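## Task

Find the printed block, which sits in the top or middle drawer of one of the two short, slim file cabinets with three drawers each, and place it on the desk. When finished, all drawers in the room must be fully closed, both cabinets must remain roughly where they started, and the robot must not have toppled or be left leaning. The result has to hold by itself, without the robot supporting anything.

## Robot and tools

ROBOT. TidyBot++: a base 0.54 m long, 0.50 m wide and 0.38 m tall on four driven casters, carrying one seven-joint arm with a two-finger gripper. The shoulder sits 0.12 m ahead of the base centre, 0.68 m above the floor. The arm begins folded, hand pointing down, poking up to 0.08 m past the base front, elbow up to 1.15 m high. base_camera is fixed on the base (pinhole, 644x364); wrist_camera rides on the hand and looks along it (fisheye, 644x476). Loose objects may occasionally get a brief nudge.

FRAMES. Base frame: origin on the floor below the base centre, x ahead, y to the left, z upward. hand_pose is reported in it, as the point between the finger pads; the hand's z axis runs along the fingers and its y axis is the closing direction. base_odometry is measured from the base frame at scene start; heading grows to the left, range -3.142 to 3.142. base_tilt is in degrees, positive when leaning forward or right, with a fixed bias near 1 degree.

execute_actions. Arguments: "actions", a list holding one action or none (empty list only returns state and images), and optional "cameras" ("base_camera", "wrist_camera", "all"; omitted, null or ["all"] gives both, [] gives none). An action may contain:
- "base": exactly one relative move, counted from the base's last reported position: translate_m (metres, forward positive, -2 to 2), strafe_m (metres sideways, left positive, -2 to 2) or rotate_rad (radians, counter-clockwise from above positive, -6.3 to 6.3).
- "joints": a dictionary of absolute targets keyed by name, any subset. joint_1_rad (whole arm about vertical, positive = clockwise from above, opposite to rotate_rad), joint_3_rad (upper-arm twist, nominal 3.14), joint_5_rad (forearm twist), joint_7_rad (hand twist; hand down, positive = counter-clockwise from above, at 1.57 the fingers open left/right) accept any angle and take the short way, so turn in steps under half a revolution. joint_2_rad (shoulder) -2.249 to 2.249; joint_4_rad (elbow) -2.579 to 2.579; joint_6_rad (wrist) -2.099 to 2.099. Radians. gripper_pos 0 (open) to 1 (closed); pad gap is about 85 x (1 - gripper_pos) mm.
- "speeds": per-action caps, translate_m and strafe_m 0.05 to 0.5 m/s, rotate_rad 0.1 to 1.57 rad/s (defaults are the maxima).
Base and joint motions begin together. A base move needing over 8.667 s at its cap is refused; no action runs past 15 s. Unknown keys or out-of-range numbers reject the whole call. Anything you omit may keep pushing toward its previous target.

wait: "seconds", 0 to 10; returns state and images without commanding anything. zoom_image: "camera" plus "region" [x0, y0, x1, y1] in pixels of that camera's latest full image, top-left origin, at most 504x504. finished_scene: "scene", the integer of the current scene; irreversible, reports success and gives the next task.

RESULTS. The "pictures" line lists cameras in image order. base_status and joint_status: "done" (for the base, only that wheels turned as commanded, even with slip), "off_target" (stopped away from target, may still push), "contact_stop"/"time_out" (target dropped, holding in place), "not_followed" (joint targets withheld, usually with a "joint command not followed" and "cause:" line from the self-collision check; they may be retried each action until valid). A blocked base can read "done" while stopped short. on_its_own reports uncommanded changes. motor_effort gives percent of max per motor, peak in brackets, with fixed offsets and noise. "ARM HIT" flags a hard strike on the base or the arm itself. Gripper at 1 reading "done" means empty; "off_target" means something is held.

ARM GEOMETRY. With joint_1_rad 0, joint_3_rad 3.14, joint_5_rad 0 the arm moves in the base's x-z plane. Tilt from vertical (forward positive): upper arm = joint_2_rad, forearm = joint_2_rad - joint_4_rad, hand = that minus joint_6_rad. Lengths 0.42, 0.31, 0.31 m; the hand point lies ahead of the shoulder by the sum of length x sin(tilt) and above it by the sum of length x cos(tilt). A downward hand reaches at most about 0.94 m height, near the base. Closed fingertips project 20 mm past the hand point.

ACCURACY. Friction leaves joints slightly short even when "done"; the hand is often 1-2 cm off, more when extended, so keep clear of the floor. To correct, send each joint its previous command plus (desired minus read). Trust images over hand_pose. Carried loads make the arm sag; never command a loaded joint to its current reading. Odometry drifts a few cm and several degrees over many moves.

HAZARDS. Avoid driving while the arm is snagged on anything about 0.8 m or higher: the robot can tip. Sideways force on a raised hand can lift wheels; retract the arm or back off to right it. A blocked base pushes hard until timeout. Torque sensors fault at 104.5 N m (joints 1-4) or 51.3 N m (5-7), warnings at 56.7 and 29.4; a fault freezes arm and gripper for 10 s. Holding loads heats motors: MOTOR HOT from 60 °C, OVER-TEMPERATURE FAULT at 75 °C with the arm sinking and "limit_stop_at_motor_heat"; resend targets afterwards. The simulation continues while you compose replies and the robot holds its last command. Avoid dropping items, slamming drawers, shoving cabinets or hard collisions, and finish quickly with minimal robot motion time.

Each tool is called after "Call:" as name([rows], argument=value, ...), one row to a line, values as JSON.

## Session

Call:
execute_actions(actions=[])

Scene clock: 0.00 s.
base_odometry: x=+0.000 y=+0.000 heading=+0.000 (m, m, rad; odometry frame)
base_tilt: forward=+0.2 right=+0.2 (deg)
base_status: not commanded
joint_positions: joint_1_rad=+0.032 joint_2_rad=-0.406 joint_3_rad=+3.141 joint_4_rad=-2.540 joint_5_rad=+0.023 joint_6_rad=-0.880 joint_7_rad=+1.539 gripper_pos=+0.000
joint_status: not commanded
motor_effort: joint_1_rad=-1 joint_2_rad=+2 joint_3_rad=-1 joint_4_rad=+13 joint_5_rad=+1 joint_6_rad=+0 joint_7_rad=-1 (%)
hand_pose: x=+0.2580 y=-0.0086 z=+0.5917 quat_wxyz=(+0.010, +0.998, -0.025, +0.064) (m; base frame)
pictures: base_camera, wrist_camera
Images, in order (width x height): base_camera 644x364, wrist_camera 644x476.

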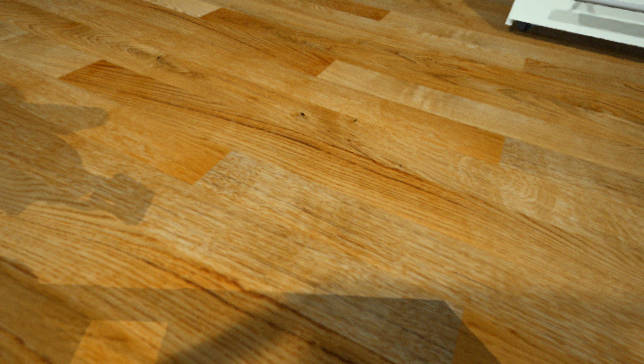

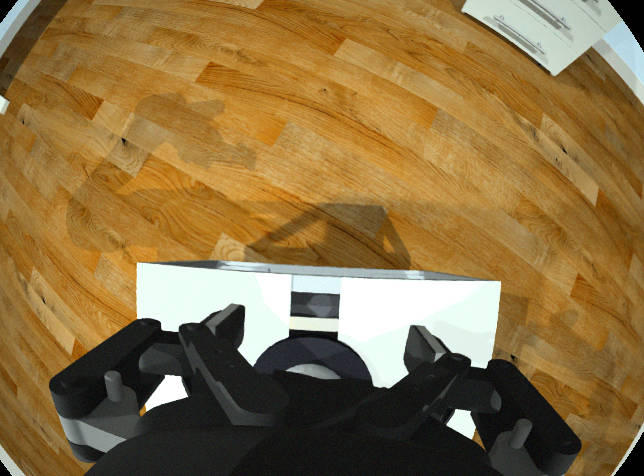

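Call:
execute_actions([
  {"joints":{"joint_1_rad":0,"joint_6_rad":0.2,"joint_7_rad":1.57}},
])

Scene clock: 6.27 s.
base_odometry: x=+0.000 y=+0.000 heading=+0.000 (m, m, rad; odometry frame)
base_tilt: forward=+0.2 right=+0.2 (deg)
base_status: not commanded
joint_positions: joint_1_rad=+0.011 joint_2_rad=-0.406 joint_3_rad=+3.141 joint_4_rad=-2.539 joint_5_rad=+0.023 joint_6_rad=+0.188 joint_7_rad=+1.549 gripper_pos=+0.000
joint_status: all done
motor_effort: joint_1_rad=-1(0) joint_2_rad=-3(2) joint_3_rad=-1(1) joint_4_rad=+19(20) joint_5_rad=+0(1) joint_6_rad=+7(6) joint_7_rad=-2(0) (%)
hand_pose: x=+0.5085 y=-0.0014 z=+0.7871 quat_wxyz=(+0.002, +0.826, -0.003, +0.563) (m; base frame)
pictures: base_camera, wrist_camera
camera_calibration (this result's frames):
wrist_camera: T_world_to_cam=[[0.116873, -0.990826, 0.0678621, -0.107793], [-0.436377, -0.112613, -0.892689, 0.973135], [0.892141, 0.0747175, -0.445535, 0.0344877], [0, 0, 0, 1]] pos_world=[0.406484, 0.000207001, 0.891387]
Images, in order (width x height): base_camera 644x364, wrist_camera 644x476.

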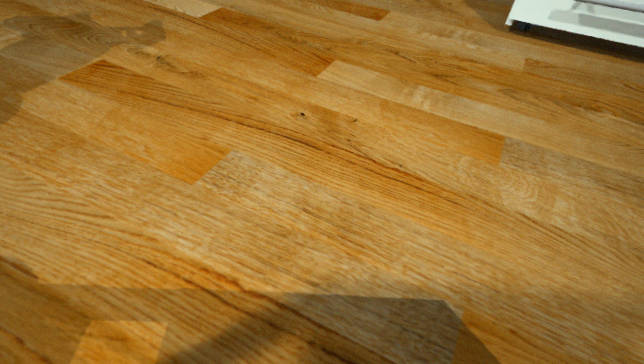

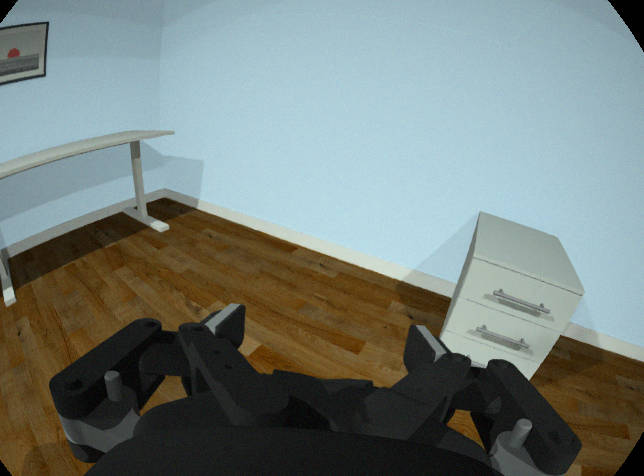

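Call:
execute_actions([
  {"joints":{"joint_1_rad":1.3}},
], cameras=["wrist_camera"])

Scene clock: 11.67 s.
base_odometry: x=+0.000 y=+0.000 heading=+0.000 (m, m, rad; odometry frame)
base_tilt: forward=+0.2 right=+0.3 (deg)
base_status: not commanded
joint_positions: joint_1_rad=+1.290 joint_2_rad=-0.406 joint_3_rad=+3.141 joint_4_rad=-2.539 joint_5_rad=+0.023 joint_6_rad=+0.188 joint_7_rad=+1.549 gripper_pos=+0.000
joint_status: all done
motor_effort: joint_1_rad=+0(2) joint_2_rad=-3(2) joint_3_rad=-1(0) joint_4_rad=+19(19) joint_5_rad=+0(0) joint_6_rad=+7(6) joint_7_rad=-1(0) (%)
hand_pose: x=+0.2297 y=-0.3734 z=+0.7871 quat_wxyz=(+0.338, +0.661, -0.495, +0.451) (m; base frame)
pictures: wrist_camera
camera_calibration (this result's frames):
wrist_camera: T_world_to_cam=[[-0.915347, -0.396907, 0.0678622, 0.0150408], [-0.233362, 0.38555, -0.892689, 0.948976], [0.32815, -0.832956, -0.445535, 0.101603], [0, 0, 0, 1]] pos_world=[0.201882, -0.275277, 0.891387]
Images, in order (width x height): wrist_camera 644x476.

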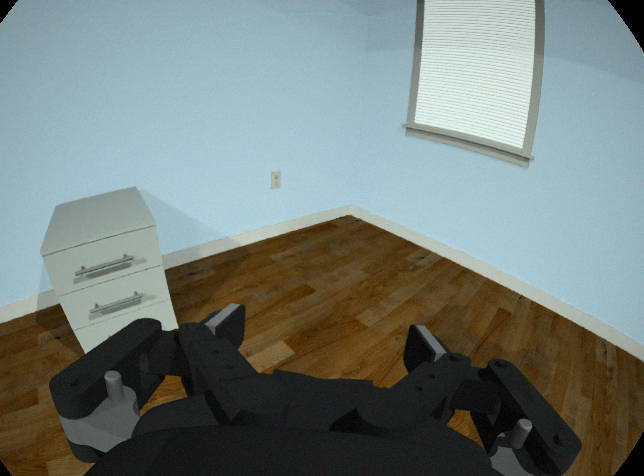

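Call:
execute_actions([
  {"base":{"rotate_rad":-0.6},"joints":{"joint_1_rad":0}},
], cameras=[])

Call:
execute_actions([
  {"base":{"strafe_m":0.08},"joints":{"joint_6_rad":-0.1}},
])

Scene clock: 23.10 s.
base_odometry: x=+0.000 y=+0.000 heading=-0.600 (m, m, rad; odometry frame)
base_tilt: forward=+0.2 right=+0.3 (deg)
base_status: done
joint_positions: joint_1_rad=+0.010 joint_2_rad=-0.406 joint_3_rad=+3.141 joint_4_rad=-2.539 joint_5_rad=+0.023 joint_6_rad=+0.188 joint_7_rad=+1.549 gripper_pos=+0.000
joint_status: all done
motor_effort: joint_1_rad=-1(2) joint_2_rad=-3(4) joint_3_rad=-1(0) joint_4_rad=+19(20) joint_5_rad=+1(1) joint_6_rad=+6(6) joint_7_rad=-1(0) (%)
hand_pose: x=+0.5085 y=-0.0007 z=+0.7871 quat_wxyz=(+0.001, +0.826, -0.002, +0.563) (m; base frame)
pictures: none
No camera images: the call's "cameras" was empty. Leave "cameras" out to get every camera's image.

Scene clock: 24.27 s.
base_odometry: x=+0.045 y=+0.066 heading=-0.601 (m, m, rad; odometry frame)
base_tilt: forward=+0.2 right=+0.3 (deg)
base_status: done
joint_positions: joint_1_rad=+0.009 joint_2_rad=-0.406 joint_3_rad=+3.141 joint_4_rad=-2.544 joint_5_rad=+0.023 joint_6_rad=-0.088 joint_7_rad=+1.549 gripper_pos=+0.000
joint_status: all done
motor_effort: joint_1_rad=-1(1) joint_2_rad=-1(4) joint_3_rad=-1(1) joint_4_rad=+18(21) joint_5_rad=+1(1) joint_6_rad=+5(7) joint_7_rad=-1(0) (%)
hand_pose: x=+0.4648 y=-0.0022 z=+0.7100 quat_wxyz=(+0.003, +0.897, -0.003, +0.442) (m; base frame)
pictures: base_camera, wrist_camera
camera_calibration (this result's frames):
wrist_camera: T_world_to_cam=[[0.127889, -0.991203, 0.0340808, -0.0794052], [-0.666946, -0.111383, -0.736734, 0.881628], [0.734049, 0.0714902, -0.675323, 0.275767], [0, 0, 0, 1]] pos_world=[0.395727, -0.000222485, 0.838464]
Images, in order (width x height): base_camera 644x364, wrist_camera 644x476.

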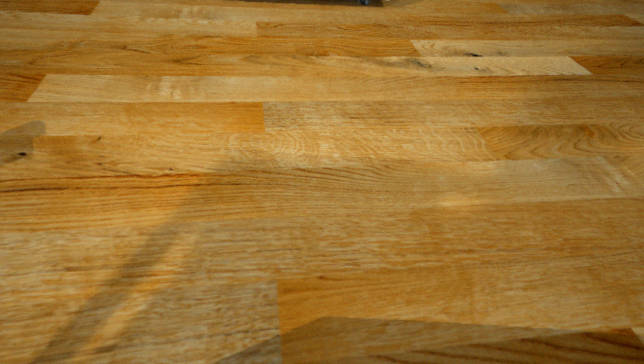

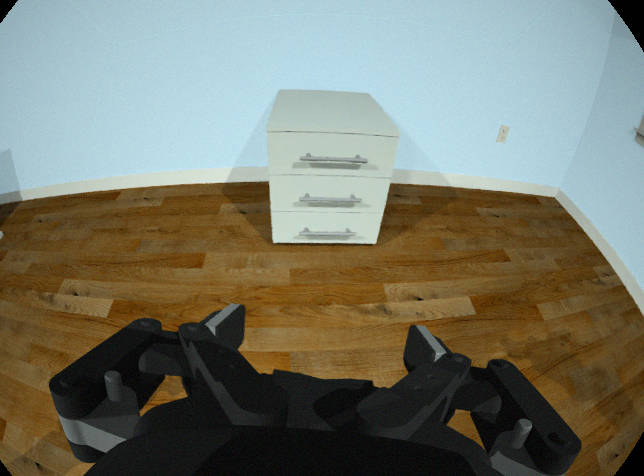

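Call:
execute_actions([
  {"base":{"strafe_m":0.025},"joints":{"joint_1_rad":0,"joint_2_rad":1.5,"joint_4_rad":-1.28,"joint_5_rad":0,"joint_6_rad":1.21,"joint_7_rad":0,"gripper_pos":0.3}},
], cameras=[])

Call:
execute_actions([
  {"base":{"translate_m":0.15}},
])

Scene clock: 42.70 s.
base_odometry: x=+0.060 y=+0.087 heading=-0.602 (m, m, rad; odometry frame)
base_tilt: forward=+0.3 right=+0.2 (deg)
base_status: done
joint_positions: joint_1_rad=+0.008 joint_2_rad=+1.491 joint_3_rad=+3.140 joint_4_rad=-1.293 joint_5_rad=+0.023 joint_6_rad=+1.177 joint_7_rad=+0.019 gripper_pos=+0.300
joint_status: all done
motor_effort: joint_1_rad=+0(1) joint_2_rad=-43(44) joint_3_rad=-2(1) joint_4_rad=+12(20) joint_5_rad=+1(0) joint_6_rad=+7(8) joint_7_rad=-1(0) (%)
hand_pose: x=+0.9596 y=+0.0015 z=+0.4099 quat_wxyz=(-0.488, +0.519, -0.499, +0.494) (m; base frame)
pictures: none
No camera images: the call's "cameras" was empty. Leave "cameras" out to get every camera's image.

Scene clock: 44.13 s.
base_odometry: x=+0.184 y=+0.002 heading=-0.601 (m, m, rad; odometry frame)
base_tilt: forward=+0.3 right=+0.3 (deg)
base_status: done
joint_positions: joint_1_rad=+0.008 joint_2_rad=+1.491 joint_3_rad=+3.140 joint_4_rad=-1.285 joint_5_rad=+0.023 joint_6_rad=+1.178 joint_7_rad=+0.019 gripper_pos=+0.300
joint_status: not commanded
motor_effort: joint_1_rad=+0(4) joint_2_rad=-43(44) joint_3_rad=-2(4) joint_4_rad=+12(12) joint_5_rad=+1(1) joint_6_rad=+8(8) joint_7_rad=-1(1) (%)
hand_pose: x=+0.9620 y=+0.0016 z=+0.4134 quat_wxyz=(-0.490, +0.517, -0.497, +0.496) (m; base frame)
pictures: base_camera, wrist_camera
camera_calibration (this result's frames):
wrist_camera: T_world_to_cam=[[0.0647632, -0.132954, -0.989004, 0.353174], [-0.0967376, 0.98558, -0.138828, 0.197585], [0.993201, 0.104665, 0.0509677, -0.839378], [0, 0, 0, 1]] pos_world=[0.829912, -0.0599268, 0.419502]
Images, in order (width x height): base_camera 644x364, wrist_camera 644x476.

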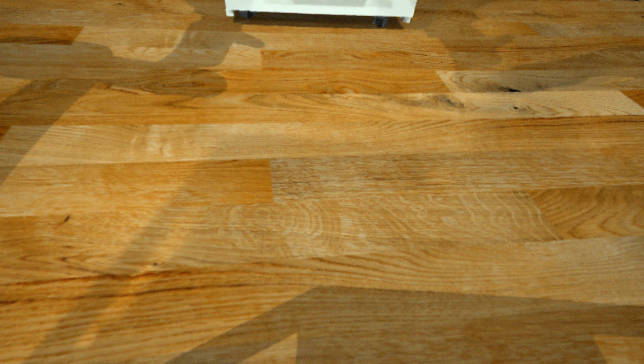

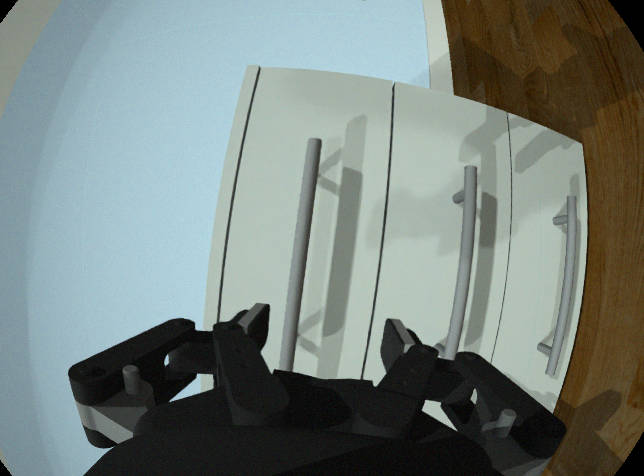

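Call:
execute_actions([
  {"base":{"translate_m":0.07},"joints":{"joint_2_rad":1.455,"gripper_pos":0.1}},
], cameras=["wrist_camera"])

Scene clock: 53.70 s.
base_odometry: x=+0.242 y=-0.037 heading=-0.601 (m, m, rad; odometry frame)
base_tilt: forward=+0.3 right=+0.3 (deg)
base_status: done
joint_positions: joint_1_rad=+0.007 joint_2_rad=+1.463 joint_3_rad=+3.140 joint_4_rad=-1.279 joint_5_rad=+0.023 joint_6_rad=+1.179 joint_7_rad=+0.019 gripper_pos=+0.100
joint_status: all done
motor_effort: joint_1_rad=-1(3) joint_2_rad=-42(46) joint_3_rad=-2(3) joint_4_rad=+11(13) joint_5_rad=+1(0) joint_6_rad=+7(7) joint_7_rad=-1(1) (%)
hand_pose: x=+0.9708 y=+0.0024 z=+0.4395 quat_wxyz=(-0.499, +0.508, -0.488, +0.505) (m; base frame)
pictures: wrist_camera
camera_calibration (this result's frames):
wrist_camera: T_world_to_cam=[[0.0984911, -0.133121, -0.986194, 0.344525], [-0.092894, 0.985455, -0.142299, 0.199116], [0.990793, 0.105627, 0.0846924, -0.861957], [0, 0, 0, 1]] pos_world=[0.838585, -0.0593107, 0.441104]
Images, in order (width x height): wrist_camera 644x476.

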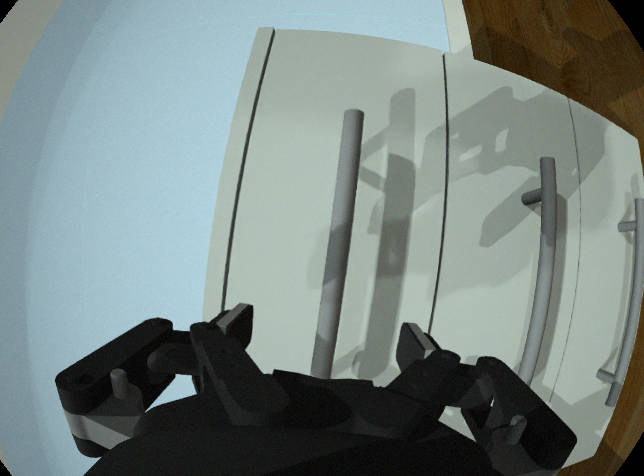

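Call:
execute_actions([
  {"base":{"strafe_m":-0.02}},
], cameras=[])

Call:
execute_actions([
  {"base":{"translate_m":0.035},"speeds":{"translate_m":0.05}},
], cameras=["wrist_camera"])

Scene clock: 63.87 s.
base_odometry: x=+0.230 y=-0.054 heading=-0.600 (m, m, rad; odometry frame)
base_tilt: forward=+0.2 right=+0.2 (deg)
base_status: done
joint_positions: joint_1_rad=+0.005 joint_2_rad=+1.463 joint_3_rad=+3.140 joint_4_rad=-1.279 joint_5_rad=+0.023 joint_6_rad=+1.179 joint_7_rad=+0.019 gripper_pos=+0.100
joint_status: not commanded
motor_effort: joint_1_rad=-1(2) joint_2_rad=-43(44) joint_3_rad=-2(3) joint_4_rad=+12(13) joint_5_rad=+1(1) joint_6_rad=+7(7) joint_7_rad=-1(1) (%)
hand_pose: x=+0.9707 y=+0.0041 z=+0.4395 quat_wxyz=(-0.499, +0.509, -0.487, +0.504) (m; base frame)
pictures: none
No camera images: the call's "cameras" was empty. Leave "cameras" out to get every camera's image.

Scene clock: 65.03 s.
base_odometry: x=+0.259 y=-0.074 heading=-0.601 (m, m, rad; odometry frame)
base_tilt: forward=+0.2 right=+0.3 (deg)
base_status: done
joint_positions: joint_1_rad=+0.005 joint_2_rad=+1.463 joint_3_rad=+3.140 joint_4_rad=-1.279 joint_5_rad=+0.023 joint_6_rad=+1.180 joint_7_rad=+0.019 gripper_pos=+0.100
joint_status: not commanded
motor_effort: joint_1_rad=+0(3) joint_2_rad=-42(45) joint_3_rad=-2(3) joint_4_rad=+12(13) joint_5_rad=+1(0) joint_6_rad=+7(8) joint_7_rad=-1(1) (%)
hand_pose: x=+0.9706 y=+0.0045 z=+0.4396 quat_wxyz=(-0.499, +0.509, -0.487, +0.504) (m; base frame)
pictures: wrist_camera
camera_calibration (this result's frames):
wrist_camera: T_world_to_cam=[[0.0993433, -0.132861, -0.986143, 0.344114], [-0.0952565, 0.985225, -0.142334, 0.199363], [0.990483, 0.108076, 0.0852195, -0.862025], [0, 0, 0, 1]] pos_world=[0.838627, -0.0575335, 0.441183]
Images, in order (width x height): wrist_camera 644x476.

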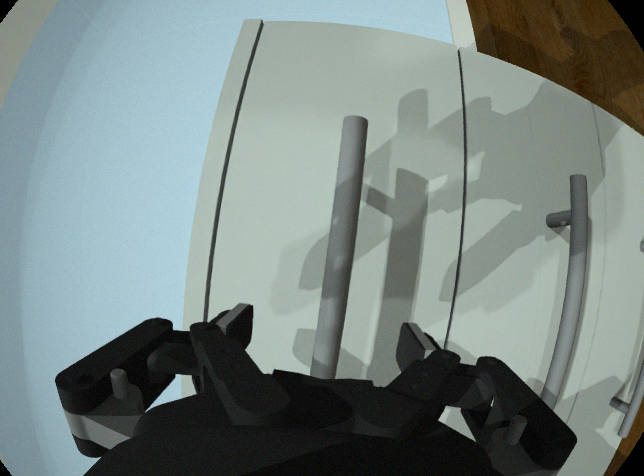

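Call:
execute_actions([
  {"joints":{"gripper_pos":1}},
], cameras=["wrist_camera"])

Scene clock: 69.40 s.
base_odometry: x=+0.259 y=-0.074 heading=-0.601 (m, m, rad; odometry frame)
base_tilt: forward=+0.2 right=+0.2 (deg)
base_status: not commanded
joint_positions: joint_1_rad=+0.005 joint_2_rad=+1.465 joint_3_rad=+3.140 joint_4_rad=-1.280 joint_5_rad=+0.023 joint_6_rad=+1.181 joint_7_rad=+0.017 gripper_pos=+0.892
joint_status: gripper_pos off_target (ended at +0.892, target +1.000)
motor_effort: joint_1_rad=-1(1) joint_2_rad=-44(50) joint_3_rad=-2(2) joint_4_rad=+12(16) joint_5_rad=+1(1) joint_6_rad=+8(12) joint_7_rad=-1(0) (%)
hand_pose: x=+0.9700 y=+0.0045 z=+0.4382 quat_wxyz=(-0.500, +0.509, -0.488, +0.504) (m; base frame)
pictures: wrist_camera
camera_calibration (this result's frames):
wrist_camera: T_world_to_cam=[[0.0979737, -0.130806, -0.986555, 0.344272], [-0.0954752, 0.985516, -0.140149, 0.198353], [0.990599, 0.107922, 0.084066, -0.860924], [0, 0, 0, 1]] pos_world=[0.838038, -0.0575343, 0.439817]
Images, in order (width x height): wrist_camera 644x476.

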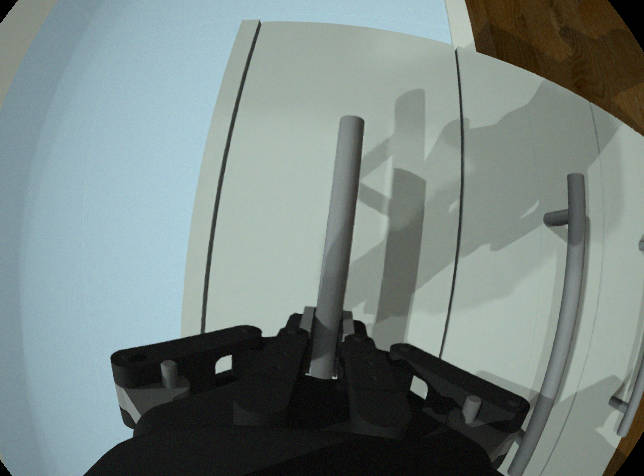

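Call:
execute_actions([
  {"base":{"translate_m":-0.22},"speeds":{"translate_m":0.08}},
])

Scene clock: 75.23 s.
base_odometry: x=+0.078 y=+0.050 heading=-0.601 (m, m, rad; odometry frame)
base_tilt: forward=+0.2 right=+0.2 (deg)
base_status: done
joint_positions: joint_1_rad=+0.032 joint_2_rad=+1.465 joint_3_rad=+3.145 joint_4_rad=-1.281 joint_5_rad=+0.006 joint_6_rad=+1.182 joint_7_rad=+0.017 gripper_pos=+0.892
joint_status: not commanded
motor_effort: joint_1_rad=-8(9) joint_2_rad=-44(50) joint_3_rad=-5(6) joint_4_rad=+12(14) joint_5_rad=+4(5) joint_6_rad=+9(13) joint_7_rad=+0(0) (%)
hand_pose: x=+0.9694 y=-0.0255 z=+0.4380 quat_wxyz=(-0.489, +0.497, -0.499, +0.514) (m; base frame)
pictures: base_camera, wrist_camera
camera_calibration (this result's frames):
wrist_camera: T_world_to_cam=[[0.0925687, -0.13315, -0.986763, 0.345421], [-0.0518272, 0.989031, -0.138318, 0.184796], [0.994357, 0.0639451, 0.0846525, -0.862048], [0, 0, 0, 1]] pos_world=[0.834786, -0.0816528, 0.439384]
Images, in order (width x height): base_camera 644x364, wrist_camera 644x476.

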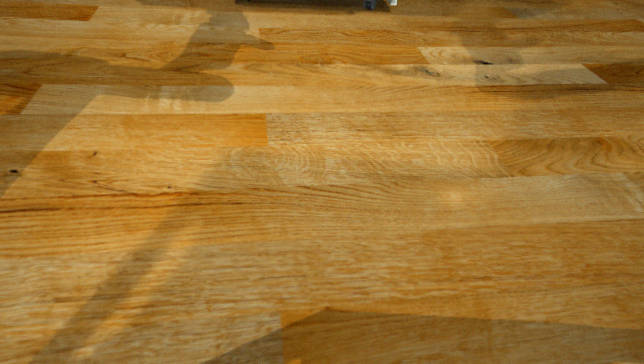

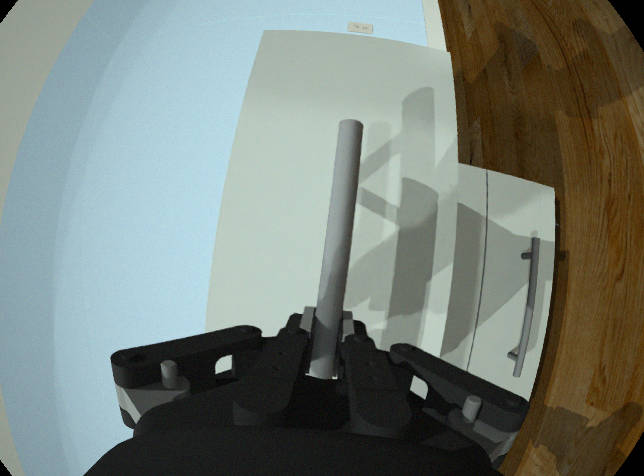

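Call:
execute_actions([
  {"base":{"strafe_m":-0.03}},
], cameras=[])

Call:
execute_actions([
  {"joints":{"gripper_pos":0.1}},
], cameras=[])

Call:
execute_actions([
  {"base":{"translate_m":-0.06}},
], cameras=[])

Call:
execute_actions([
  {"joints":{"joint_2_rad":1.0,"joint_4_rad":-0.9,"joint_6_rad":-0.7,"joint_7_rad":1.57}},
], cameras=["wrist_camera"])

Scene clock: 83.50 s.
base_odometry: x=+0.060 y=+0.026 heading=-0.601 (m, m, rad; odometry frame)
base_tilt: forward=+0.2 right=+0.3 (deg)
base_status: done
joint_positions: joint_1_rad=-0.006 joint_2_rad=+1.465 joint_3_rad=+3.143 joint_4_rad=-1.281 joint_5_rad=+0.006 joint_6_rad=+1.182 joint_7_rad=+0.017 gripper_pos=+0.892
joint_status: not commanded
motor_effort: joint_1_rad=+0(7) joint_2_rad=-44(45) joint_3_rad=-1(5) joint_4_rad=+13(14) joint_5_rad=+0(4) joint_6_rad=+8(8) joint_7_rad=-1(0) (%)
hand_pose: x=+0.9698 y=+0.0074 z=+0.4380 quat_wxyz=(-0.499, +0.506, -0.491, +0.504) (m; base frame)
pictures: none
No camera images: the call's "cameras" was empty. Leave "cameras" out to get every camera's image.

Scene clock: 84.53 s.
base_odometry: x=+0.060 y=+0.026 heading=-0.601 (m, m, rad; odometry frame)
base_tilt: forward=+0.3 right=+0.2 (deg)
base_status: not commanded
joint_positions: joint_1_rad=-0.005 joint_2_rad=+1.465 joint_3_rad=+3.143 joint_4_rad=-1.281 joint_5_rad=+0.006 joint_6_rad=+1.182 joint_7_rad=+0.017 gripper_pos=+0.100
joint_status: all done
motor_effort: joint_1_rad=-1(0) joint_2_rad=-43(44) joint_3_rad=-2(2) joint_4_rad=+12(13) joint_5_rad=+1(0) joint_6_rad=+7(8) joint_7_rad=+0(1) (%)
hand_pose: x=+0.9698 y=+0.0072 z=+0.4381 quat_wxyz=(-0.499, +0.506, -0.491, +0.504) (m; base frame)
pictures: none
No camera images: the call's "cameras" was empty. Leave "cameras" out to get every camera's image.

Scene clock: 85.57 s.
base_odometry: x=+0.011 y=+0.059 heading=-0.601 (m, m, rad; odometry frame)
base_tilt: forward=+0.2 right=+0.3 (deg)
base_status: done
joint_positions: joint_1_rad=-0.005 joint_2_rad=+1.464 joint_3_rad=+3.143 joint_4_rad=-1.281 joint_5_rad=+0.006 joint_6_rad=+1.182 joint_7_rad=+0.017 gripper_pos=+0.100
joint_status: not commanded
motor_effort: joint_1_rad=+0(0) joint_2_rad=-43(46) joint_3_rad=-2(2) joint_4_rad=+12(14) joint_5_rad=+1(1) joint_6_rad=+7(7) joint_7_rad=-1(1) (%)
hand_pose: x=+0.9698 y=+0.0071 z=+0.4387 quat_wxyz=(-0.499, +0.506, -0.491, +0.504) (m; base frame)
pictures: none
No camera images: the call's "cameras" was empty. Leave "cameras" out to get every camera's image.

Scene clock: 87.77 s.
base_odometry: x=+0.011 y=+0.059 heading=-0.601 (m, m, rad; odometry frame)
base_tilt: forward=+0.2 right=+0.3 (deg)
base_status: not commanded
joint_positions: joint_1_rad=-0.005 joint_2_rad=+0.999 joint_3_rad=+3.143 joint_4_rad=-0.907 joint_5_rad=+0.006 joint_6_rad=-0.677 joint_7_rad=+1.558 gripper_pos=+0.100
joint_status: all done
motor_effort: joint_1_rad=+0(1) joint_2_rad=-43(47) joint_3_rad=-2(2) joint_4_rad=+18(19) joint_5_rad=+1(1) joint_6_rad=+3(7) joint_7_rad=+0(0) (%)
hand_pose: x=+0.9348 y=+0.0041 z=+0.5422 quat_wxyz=(+0.000, +0.961, -0.002, +0.276) (m; base frame)
pictures: wrist_camera
camera_calibration (this result's frames):
wrist_camera: T_world_to_cam=[[0.135303, -0.99062, -0.0191161, -0.10571], [-0.882134, -0.111655, -0.457574, 1.12193], [0.451147, 0.0787739, -0.888966, 0.197302], [0, 0, 0, 1]] pos_world=[0.914982, 0.00500853, 0.686739]
Images, in order (width x height): wrist_camera 644x476.

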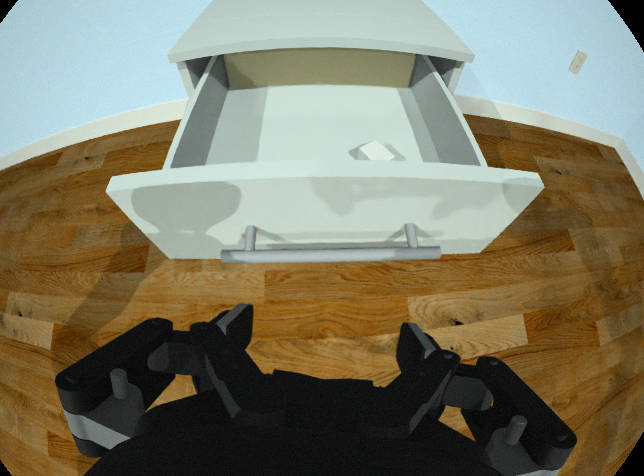

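Call:
execute_actions([
  {"joints":{"joint_2_rad":0.55,"joint_4_rad":-1.4,"joint_6_rad":-1.19,"gripper_pos":0}},
], cameras=[])

Call:
execute_actions([
  {"base":{"translate_m":0.46}},
])

Scene clock: 95.93 s.
base_odometry: x=+0.011 y=+0.059 heading=-0.601 (m, m, rad; odometry frame)
base_tilt: forward=+0.2 right=+0.3 (deg)
base_status: not commanded
joint_positions: joint_1_rad=-0.005 joint_2_rad=+0.559 joint_3_rad=+3.143 joint_4_rad=-1.389 joint_5_rad=+0.006 joint_6_rad=-1.162 joint_7_rad=+1.558 gripper_pos=+0.000
joint_status: all done
motor_effort: joint_1_rad=-1(1) joint_2_rad=-31(44) joint_3_rad=-2(2) joint_4_rad=+15(19) joint_5_rad=+1(1) joint_6_rad=+0(4) joint_7_rad=+0(1) (%)
hand_pose: x=+0.6443 y=+0.0021 z=+0.6116 quat_wxyz=(+0.003, +1.000, -0.003, +0.016) (m; base frame)
pictures: none
No camera images: the call's "cameras" was empty. Leave "cameras" out to get every camera's image.

Scene clock: 98.27 s.
base_odometry: x=+0.390 y=-0.201 heading=-0.602 (m, m, rad; odometry frame)
base_tilt: forward=+0.2 right=+0.2 (deg)
base_status: done
joint_positions: joint_1_rad=-0.005 joint_2_rad=+0.556 joint_3_rad=+3.142 joint_4_rad=-1.394 joint_5_rad=+0.006 joint_6_rad=-1.163 joint_7_rad=+1.558 gripper_pos=+0.000
joint_status: not commanded
motor_effort: joint_1_rad=+0(3) joint_2_rad=-32(36) joint_3_rad=-2(3) joint_4_rad=+16(18) joint_5_rad=+1(2) joint_6_rad=-1(1) joint_7_rad=-1(2) (%)
hand_pose: x=+0.6421 y=+0.0018 z=+0.6115 quat_wxyz=(+0.003, +1.000, -0.003, +0.014) (m; base frame)
pictures: base_camera, wrist_camera
camera_calibration (this result's frames):
wrist_camera: T_world_to_cam=[[0.104416, -0.991211, -0.0812344, -0.0091551], [-0.992699, -0.108834, 0.0520038, 0.65457], [-0.0603879, 0.0752113, -0.995337, 0.784643], [0, 0, 0, 1]] pos_world=[0.69813, 0.00315118, 0.746201]
Images, in order (width x height): base_camera 644x364, wrist_camera 644x476.

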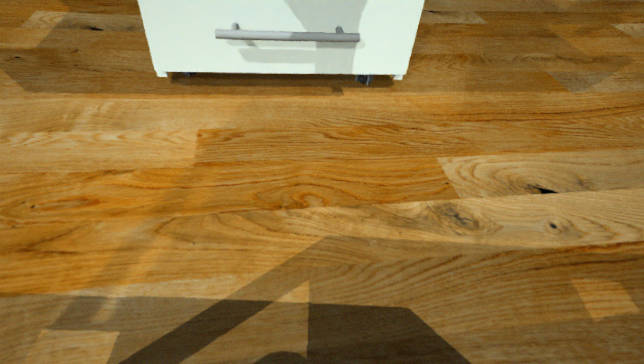

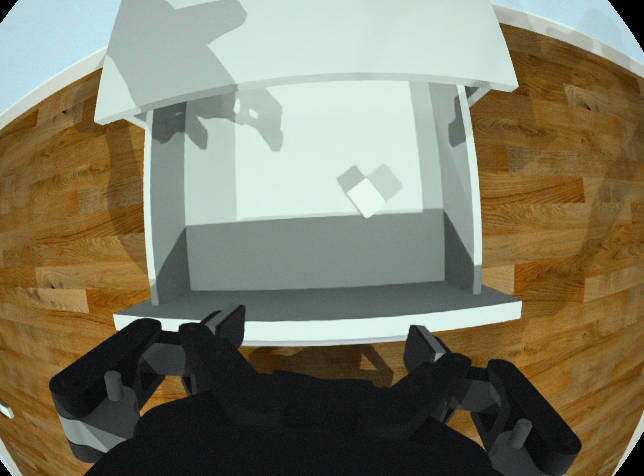

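Call:
zoom_image(camera="wrist_camera", region=[300, 140, 440, 240])

Region (300, 140, 440, 240) of wrist_camera's 644x476 image, scaled by 3.600; it fills the top 360 rows of this view, and the rest is white.

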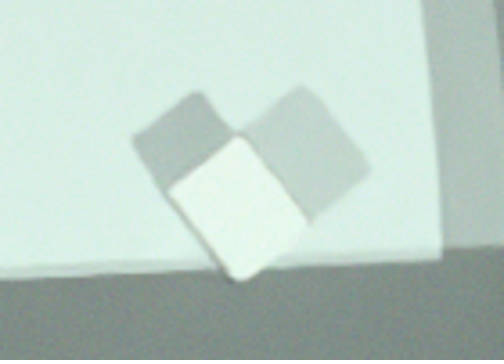

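Call:
execute_actions([
  {"base":{"translate_m":0.09},"joints":{"joint_7_rad":2.32,"gripper_pos":0.25}},
], cameras=[])

Call:
execute_actions([
  {"base":{"strafe_m":-0.033},"joints":{"joint_2_rad":0.74,"joint_4_rad":-1.532,"joint_6_rad":-0.89}},
], cameras=["wrist_camera"])

Scene clock: 117.23 s.
base_odometry: x=+0.464 y=-0.253 heading=-0.603 (m, m, rad; odometry frame)
base_tilt: forward=+0.3 right=+0.3 (deg)
base_status: done
joint_positions: joint_1_rad=-0.004 joint_2_rad=+0.556 joint_3_rad=+3.142 joint_4_rad=-1.394 joint_5_rad=+0.006 joint_6_rad=-1.163 joint_7_rad=+2.320 gripper_pos=+0.250
joint_status: all done
motor_effort: joint_1_rad=+0(3) joint_2_rad=-31(34) joint_3_rad=-2(3) joint_4_rad=+16(17) joint_5_rad=+1(1) joint_6_rad=+0(1) joint_7_rad=+0(1) (%)
hand_pose: x=+0.6417 y=+0.0017 z=+0.6115 quat_wxyz=(+0.008, +0.929, +0.369, +0.012) (m; base frame)
pictures: none
No camera images: the call's "cameras" was empty. Leave "cameras" out to get every camera's image.

Scene clock: 118.60 s.
base_odometry: x=+0.446 y=-0.280 heading=-0.602 (m, m, rad; odometry frame)
base_tilt: forward=+0.2 right=+0.3 (deg)
base_status: done
joint_positions: joint_1_rad=+0.004 joint_2_rad=+0.744 joint_3_rad=+3.142 joint_4_rad=-1.529 joint_5_rad=+0.006 joint_6_rad=-0.920 joint_7_rad=+2.320 gripper_pos=+0.250
joint_status: all done
motor_effort: joint_1_rad=-1(3) joint_2_rad=-32(37) joint_3_rad=-2(4) joint_4_rad=+13(16) joint_5_rad=+1(2) joint_6_rad=-1(1) joint_7_rad=-1(0) (%)
hand_pose: x=+0.6276 y=-0.0025 z=+0.4773 quat_wxyz=(-0.007, +0.930, +0.365, -0.025) (m; base frame)
pictures: wrist_camera
camera_calibration (this result's frames):
wrist_camera: T_world_to_cam=[[0.747277, -0.652499, -0.125786, -0.404189], [-0.641937, -0.75776, 0.117123, 0.393783], [-0.171738, -0.0067768, -0.985119, 0.715282], [0, 0, 0, 1]] pos_world=[0.677667, 0.0395075, 0.607676]
Images, in order (width x height): wrist_camera 644x476.

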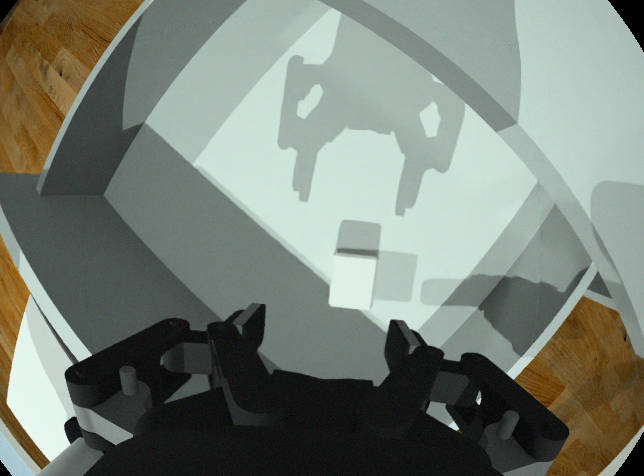

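Call:
execute_actions([
  {"joints":{"joint_2_rad":0.88,"joint_4_rad":-1.55,"joint_6_rad":-0.68}},
], cameras=["wrist_camera"])

Scene clock: 126.13 s.
base_odometry: x=+0.446 y=-0.280 heading=-0.602 (m, m, rad; odometry frame)
base_tilt: forward=+0.3 right=+0.3 (deg)
base_status: not commanded
joint_positions: joint_1_rad=+0.004 joint_2_rad=+0.880 joint_3_rad=+3.142 joint_4_rad=-1.543 joint_5_rad=+0.006 joint_6_rad=-0.709 joint_7_rad=+2.320 gripper_pos=+0.250
joint_status: all done
motor_effort: joint_1_rad=-1(1) joint_2_rad=-35(38) joint_3_rad=-2(2) joint_4_rad=+12(14) joint_5_rad=+1(0) joint_6_rad=+0(1) joint_7_rad=-1(2) (%)
hand_pose: x=+0.6534 y=-0.0024 z=+0.4022 quat_wxyz=(+0.004, +0.931, +0.366, +0.004) (m; base frame)
pictures: wrist_camera
camera_calibration (this result's frames):
wrist_camera: T_world_to_cam=[[0.754298, -0.651734, -0.0792342, -0.45616], [-0.647254, -0.75842, 0.0765589, 0.439017], [-0.109989, -0.00646357, -0.993912, 0.608952], [0, 0, 0, 1]] pos_world=[0.695214, 0.0396003, 0.535491]
Images, in order (width x height): wrist_camera 644x476.

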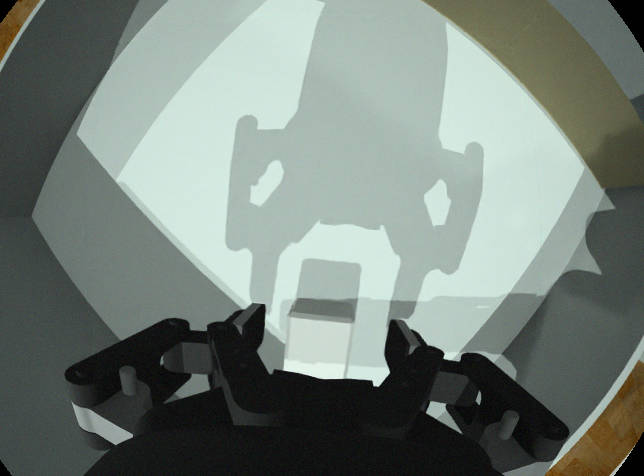

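Call:
execute_actions([
  {"joints":{"joint_2_rad":0.905,"joint_4_rad":-1.56}},
], cameras=["wrist_camera"])

Call:
execute_actions([
  {"joints":{"gripper_pos":1}},
], cameras=["wrist_camera"])

Scene clock: 130.97 s.
base_odometry: x=+0.446 y=-0.280 heading=-0.602 (m, m, rad; odometry frame)
base_tilt: forward=+0.3 right=+0.3 (deg)
base_status: not commanded
joint_positions: joint_1_rad=+0.004 joint_2_rad=+0.892 joint_3_rad=+3.142 joint_4_rad=-1.550 joint_5_rad=+0.006 joint_6_rad=-0.709 joint_7_rad=+2.320 gripper_pos=+0.250
joint_status: all done
motor_effort: joint_1_rad=+0(1) joint_2_rad=-34(35) joint_3_rad=-2(2) joint_4_rad=+11(11) joint_5_rad=+1(1) joint_6_rad=+0(1) joint_7_rad=-1(2) (%)
hand_pose: x=+0.6460 y=-0.0024 z=+0.3942 quat_wxyz=(+0.000, +0.931, +0.366, -0.005) (m; base frame)
pictures: wrist_camera
camera_calibration (this result's frames):
wrist_camera: T_world_to_cam=[[0.752609, -0.65173, -0.0939528, -0.444283], [-0.645645, -0.758424, 0.0890785, 0.428875], [-0.129311, -0.00638111, -0.991584, 0.611747], [0, 0, 0, 1]] pos_world=[0.690378, 0.0396201, 0.526654]
Images, in order (width x height): wrist_camera 644x476.

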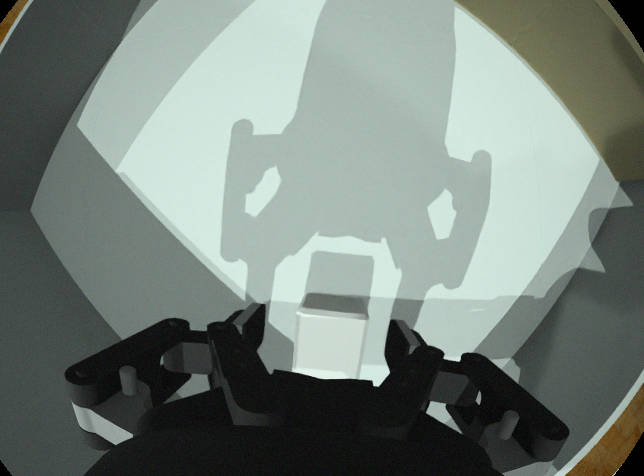

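Scene clock: 131.93 s.
base_odometry: x=+0.446 y=-0.280 heading=-0.602 (m, m, rad; odometry frame)
base_tilt: forward=+0.2 right=+0.3 (deg)
base_status: not commanded
joint_positions: joint_1_rad=+0.004 joint_2_rad=+0.885 joint_3_rad=+3.143 joint_4_rad=-1.549 joint_5_rad=+0.006 joint_6_rad=-0.707 joint_7_rad=+2.320 gripper_pos=+0.676
joint_status: gripper_pos off_target (ended at +0.676, target +1.000)
motor_effort: joint_1_rad=-1(3) joint_2_rad=-31(34) joint_3_rad=-3(5) joint_4_rad=+10(11) joint_5_rad=+0(1) joint_6_rad=-1(2) joint_7_rad=-1(1) (%)
hand_pose: x=+0.6494 y=-0.0027 z=+0.3983 quat_wxyz=(+0.002, +0.931, +0.366, +0.000) (m; base frame)
pictures: wrist_camera
camera_calibration (this result's frames):
wrist_camera: T_world_to_cam=[[0.753385, -0.652017, -0.0853472, -0.450656], [-0.646819, -0.758172, 0.082461, 0.433886], [-0.118474, -0.00692066, -0.992933, 0.609697], [0, 0, 0, 1]] pos_world=[0.692396, 0.0393444, 0.531148]
Images, in order (width x height): wrist_camera 644x476.

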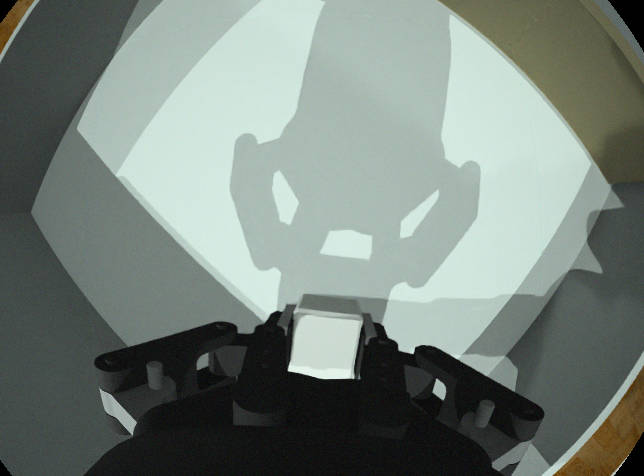

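Call:
execute_actions([
  {"joints":{"joint_2_rad":0.55,"joint_4_rad":-1.4,"joint_6_rad":-1.19}},
], cameras=[])

Call:
execute_actions([
  {"base":{"translate_m":-0.6}},
], cameras=[])

Call:
execute_actions([
  {"base":{"strafe_m":0.05},"joints":{"joint_6_rad":1.21,"joint_7_rad":0}},
], cameras=[])

Call:
execute_actions([
  {"joints":{"joint_2_rad":1.47,"joint_4_rad":-1.28}},
])

Scene clock: 143.93 s.
base_odometry: x=+0.446 y=-0.280 heading=-0.602 (m, m, rad; odometry frame)
base_tilt: forward=+0.3 right=+0.3 (deg)
base_status: not commanded
joint_positions: joint_1_rad=+0.004 joint_2_rad=+0.548 joint_3_rad=+3.143 joint_4_rad=-1.406 joint_5_rad=+0.006 joint_6_rad=-1.161 joint_7_rad=+2.320 gripper_pos=+0.676
joint_status: all done
motor_effort: joint_1_rad=-1(1) joint_2_rad=-31(39) joint_3_rad=-2(3) joint_4_rad=+16(16) joint_5_rad=+1(0) joint_6_rad=-1(1) joint_7_rad=-1(1) (%)
hand_pose: x=+0.6382 y=-0.0030 z=+0.6122 quat_wxyz=(+0.008, +0.931, +0.365, +0.011) (m; base frame)
pictures: none
No camera images: the call's "cameras" was empty. Leave "cameras" out to get every camera's image.

Scene clock: 146.50 s.
base_odometry: x=-0.049 y=+0.060 heading=-0.602 (m, m, rad; odometry frame)
base_tilt: forward=+0.3 right=+0.3 (deg)
base_status: done
joint_positions: joint_1_rad=+0.004 joint_2_rad=+0.548 joint_3_rad=+3.143 joint_4_rad=-1.405 joint_5_rad=+0.006 joint_6_rad=-1.164 joint_7_rad=+2.320 gripper_pos=+0.676
joint_status: not commanded
motor_effort: joint_1_rad=+0(1) joint_2_rad=-32(33) joint_3_rad=-2(2) joint_4_rad=+16(17) joint_5_rad=+1(1) joint_6_rad=-1(0) joint_7_rad=-1(1) (%)
hand_pose: x=+0.6376 y=-0.0028 z=+0.6123 quat_wxyz=(+0.007, +0.931, +0.365, +0.010) (m; base frame)
pictures: none
No camera images: the call's "cameras" was empty. Leave "cameras" out to get every camera's image.

Scene clock: 148.97 s.
base_odometry: x=-0.021 y=+0.101 heading=-0.602 (m, m, rad; odometry frame)
base_tilt: forward=+0.2 right=+0.2 (deg)
base_status: done
joint_positions: joint_1_rad=-0.004 joint_2_rad=+0.547 joint_3_rad=+3.140 joint_4_rad=-1.403 joint_5_rad=+0.006 joint_6_rad=+1.198 joint_7_rad=+0.002 gripper_pos=+0.676
joint_status: all done
motor_effort: joint_1_rad=-1(3) joint_2_rad=-34(36) joint_3_rad=-1(4) joint_4_rad=+20(21) joint_5_rad=+1(0) joint_6_rad=+5(8) joint_7_rad=-1(1) (%)
hand_pose: x=+0.8423 y=+0.0061 z=+1.1524 quat_wxyz=(-0.659, +0.262, -0.257, +0.657) (m; base frame)
pictures: none
No camera images: the call's "cameras" was empty. Leave "cameras" out to get every camera's image.

Scene clock: 151.30 s.
base_odometry: x=-0.021 y=+0.101 heading=-0.602 (m, m, rad; odometry frame)
base_tilt: forward=+0.2 right=+0.2 (deg)
base_status: not commanded
joint_positions: joint_1_rad=-0.004 joint_2_rad=+1.462 joint_3_rad=+3.140 joint_4_rad=-1.292 joint_5_rad=+0.006 joint_6_rad=+1.198 joint_7_rad=+0.002 gripper_pos=+0.676
joint_status: all done
motor_effort: joint_1_rad=-1(1) joint_2_rad=-43(47) joint_3_rad=-2(2) joint_4_rad=+12(20) joint_5_rad=+1(1) joint_6_rad=+7(9) joint_7_rad=-1(1) (%)
hand_pose: x=+0.9673 y=+0.0065 z=+0.4411 quat_wxyz=(-0.505, +0.499, -0.493, +0.502) (m; base frame)
pictures: base_camera, wrist_camera
camera_calibration (this result's frames):
wrist_camera: T_world_to_cam=[[0.105277, -0.10943, -0.988404, 0.341288], [-0.0866929, 0.989133, -0.118745, 0.178591], [0.990657, 0.0981886, 0.0946463, -0.863341], [0, 0, 0, 1]] pos_world=[0.834827, -0.0545328, 0.440249]
Images, in order (width x height): base_camera 644x364, wrist_camera 644x476.

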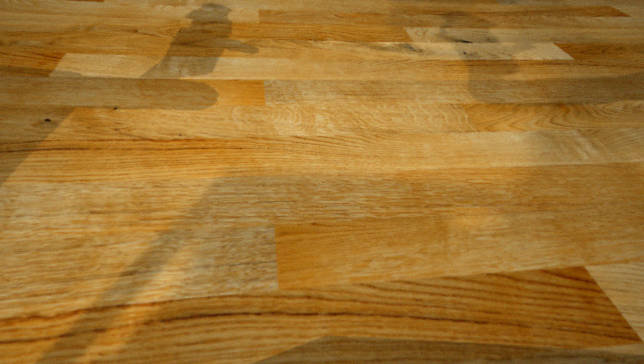

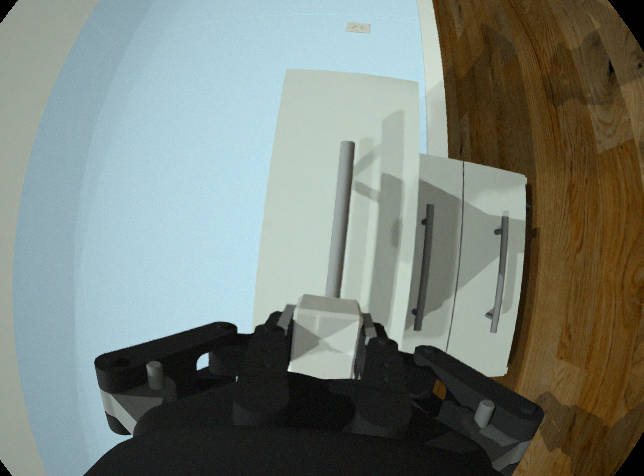

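Good. Net is -0.33; push.

Call:
execute_actions([
  {"base":{"translate_m":0.29},"speeds":{"translate_m":0.07}},
])

Scene clock: 158.47 s.
base_odometry: x=+0.219 y=-0.063 heading=-0.602 (m, m, rad; odometry frame)
base_tilt: forward=+0.2 right=+0.3 (deg)
base_status: done
joint_positions: joint_1_rad=-0.003 joint_2_rad=+1.463 joint_3_rad=+3.140 joint_4_rad=-1.287 joint_5_rad=+0.006 joint_6_rad=+1.198 joint_7_rad=+0.002 gripper_pos=+0.676
joint_status: not commanded
motor_effort: joint_1_rad=+0(2) joint_2_rad=-42(45) joint_3_rad=-2(3) joint_4_rad=+12(18) joint_5_rad=+1(1) joint_6_rad=+7(8) joint_7_rad=-1(1) (%)
hand_pose: x=+0.9685 y=+0.0064 z=+0.4425 quat_wxyz=(-0.506, +0.498, -0.492, +0.503) (m; base frame)
pictures: base_camera, wrist_camera
camera_calibration (this result's frames):
wrist_camera: T_world_to_cam=[[0.109209, -0.10942, -0.987978, 0.338487], [-0.0861747, 0.989139, -0.119074, 0.178526], [0.990276, 0.0981427, 0.0985938, -0.86601], [0, 0, 0, 1]] pos_world=[0.836008, -0.0545574, 0.441059]
Images, in order (width x height): base_camera 644x364, wrist_camera 644x476.

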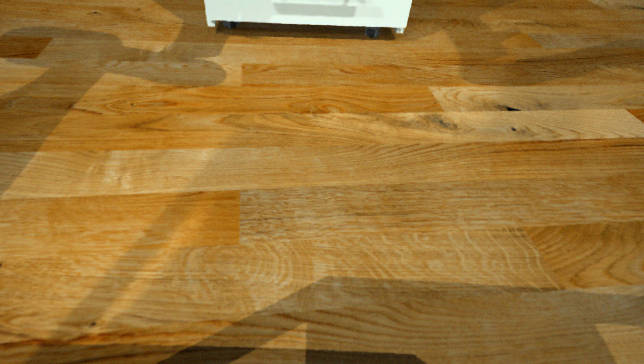

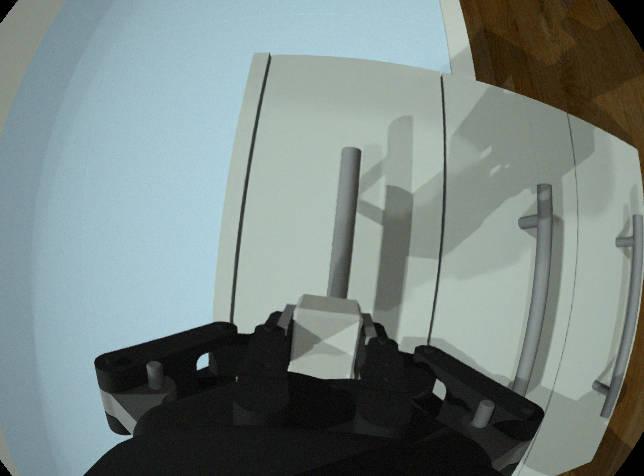

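Call:
execute_actions([
  {"base":{"translate_m":0.015},"speeds":{"translate_m":0.05}},
], cameras=["wrist_camera"])

Scene clock: 162.00 s.
base_odometry: x=+0.231 y=-0.071 heading=-0.601 (m, m, rad; odometry frame)
base_tilt: forward=+0.2 right=+0.3 (deg)
base_status: done
joint_positions: joint_1_rad=-0.003 joint_2_rad=+1.463 joint_3_rad=+3.140 joint_4_rad=-1.288 joint_5_rad=+0.006 joint_6_rad=+1.198 joint_7_rad=+0.002 gripper_pos=+0.676
joint_status: not commanded
motor_effort: joint_1_rad=-1(3) joint_2_rad=-42(45) joint_3_rad=-2(3) joint_4_rad=+13(17) joint_5_rad=+1(0) joint_6_rad=+7(8) joint_7_rad=-1(1) (%)
hand_pose: x=+0.9681 y=+0.0062 z=+0.4416 quat_wxyz=(-0.506, +0.498, -0.493, +0.503) (m; base frame)
pictures: wrist_camera
camera_calibration (this result's frames):
wrist_camera: T_world_to_cam=[[0.107745, -0.109457, -0.988135, 0.339155], [-0.0860564, 0.989163, -0.118954, 0.178474], [0.990447, 0.097852, 0.0971576, -0.865048], [0, 0, 0, 1]] pos_world=[0.835601, -0.0547702, 0.440407]
Images, in order (width x height): wrist_camera 644x476.

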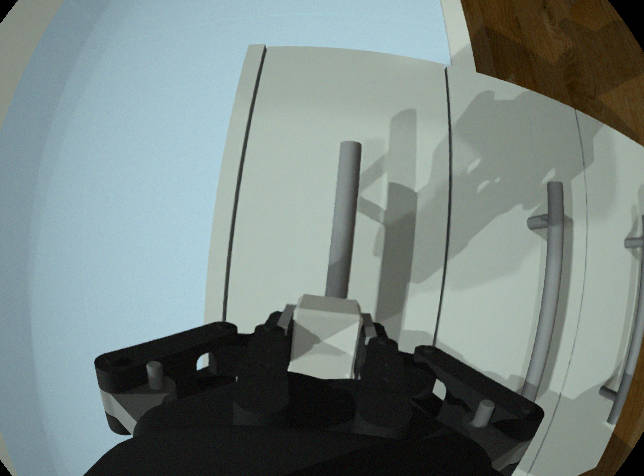

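Call:
execute_actions([
  {"base":{"translate_m":-0.2},"joints":{"joint_2_rad":0.0,"joint_4_rad":-1.8,"joint_6_rad":-0.2,"joint_7_rad":1.57}},
], cameras=["wrist_camera"])

Call:
execute_actions([
  {"base":{"rotate_rad":1.6}},
])

Scene clock: 170.63 s.
base_odometry: x=+0.066 y=+0.042 heading=-0.601 (m, m, rad; odometry frame)
base_tilt: forward=+0.2 right=+0.3 (deg)
base_status: done
joint_positions: joint_1_rad=+0.000 joint_2_rad=+0.011 joint_3_rad=+3.140 joint_4_rad=-1.788 joint_5_rad=+0.006 joint_6_rad=-0.170 joint_7_rad=+1.551 gripper_pos=+0.676
joint_status: all done
motor_effort: joint_1_rad=-1(7) joint_2_rad=-19(46) joint_3_rad=-1(4) joint_4_rad=+22(22) joint_5_rad=+1(2) joint_6_rad=+7(9) joint_7_rad=+0(1) (%)
hand_pose: x=+0.7167 y=+0.0020 z=+0.9108 quat_wxyz=(-0.004, +0.833, -0.005, +0.553) (m; base frame)
pictures: wrist_camera
camera_calibration (this result's frames):
wrist_camera: T_world_to_cam=[[0.119753, -0.991414, 0.0525179, -0.125295], [-0.457612, -0.102064, -0.883275, 1.18141], [0.881051, 0.081742, -0.465905, -0.0699], [0, 0, 0, 1]] pos_world=[0.617215, 0.00207455, 1.01752]
Images, in order (width x height): wrist_camera 644x476.

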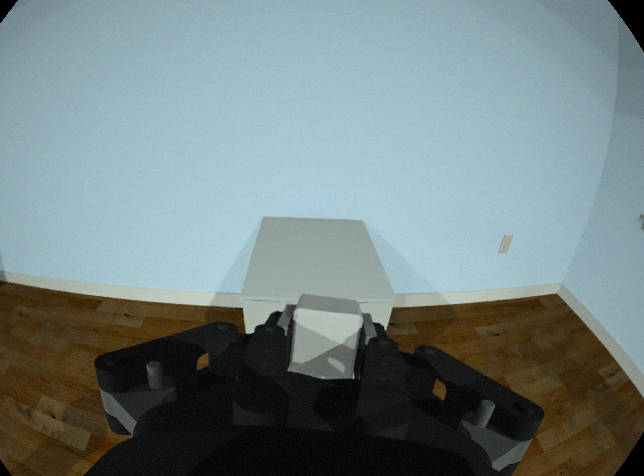

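Scene clock: 173.13 s.
base_odometry: x=+0.066 y=+0.042 heading=+0.998 (m, m, rad; odometry frame)
base_tilt: forward=+0.2 right=+0.3 (deg)
base_status: done
joint_positions: joint_1_rad=-0.006 joint_2_rad=+0.011 joint_3_rad=+3.134 joint_4_rad=-1.789 joint_5_rad=+0.006 joint_6_rad=-0.170 joint_7_rad=+1.551 gripper_pos=+0.676
joint_status: not commanded
motor_effort: joint_1_rad=-1(4) joint_2_rad=-19(21) joint_3_rad=-1(4) joint_4_rad=+22(22) joint_5_rad=+1(1) joint_6_rad=+7(6) joint_7_rad=-1(1) (%)
hand_pose: x=+0.7164 y=+0.0088 z=+0.9105 quat_wxyz=(-0.007, +0.833, -0.001, +0.553) (m; base frame)
pictures: base_camera, wrist_camera
camera_calibration (this result's frames):
wrist_camera: T_world_to_cam=[[0.131113, -0.989982, 0.0523902, -0.126527], [-0.456899, -0.107242, -0.88303, 1.18106], [0.879803, 0.0918395, -0.466383, -0.0691479], [0, 0, 0, 1]] pos_world=[0.617053, 0.00775037, 1.0173]
Images, in order (width x height): base_camera 644x364, wrist_camera 644x476.

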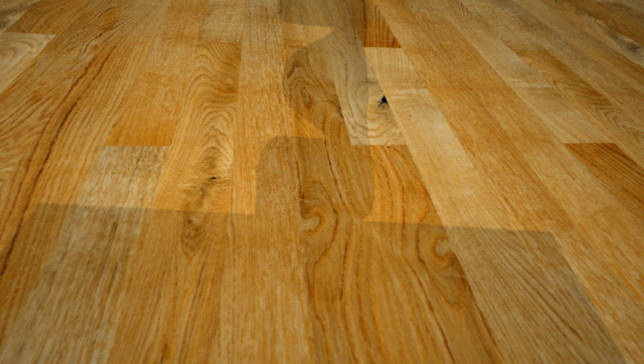

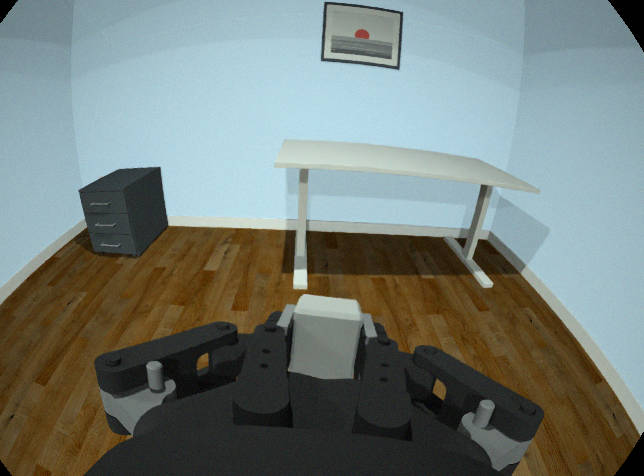

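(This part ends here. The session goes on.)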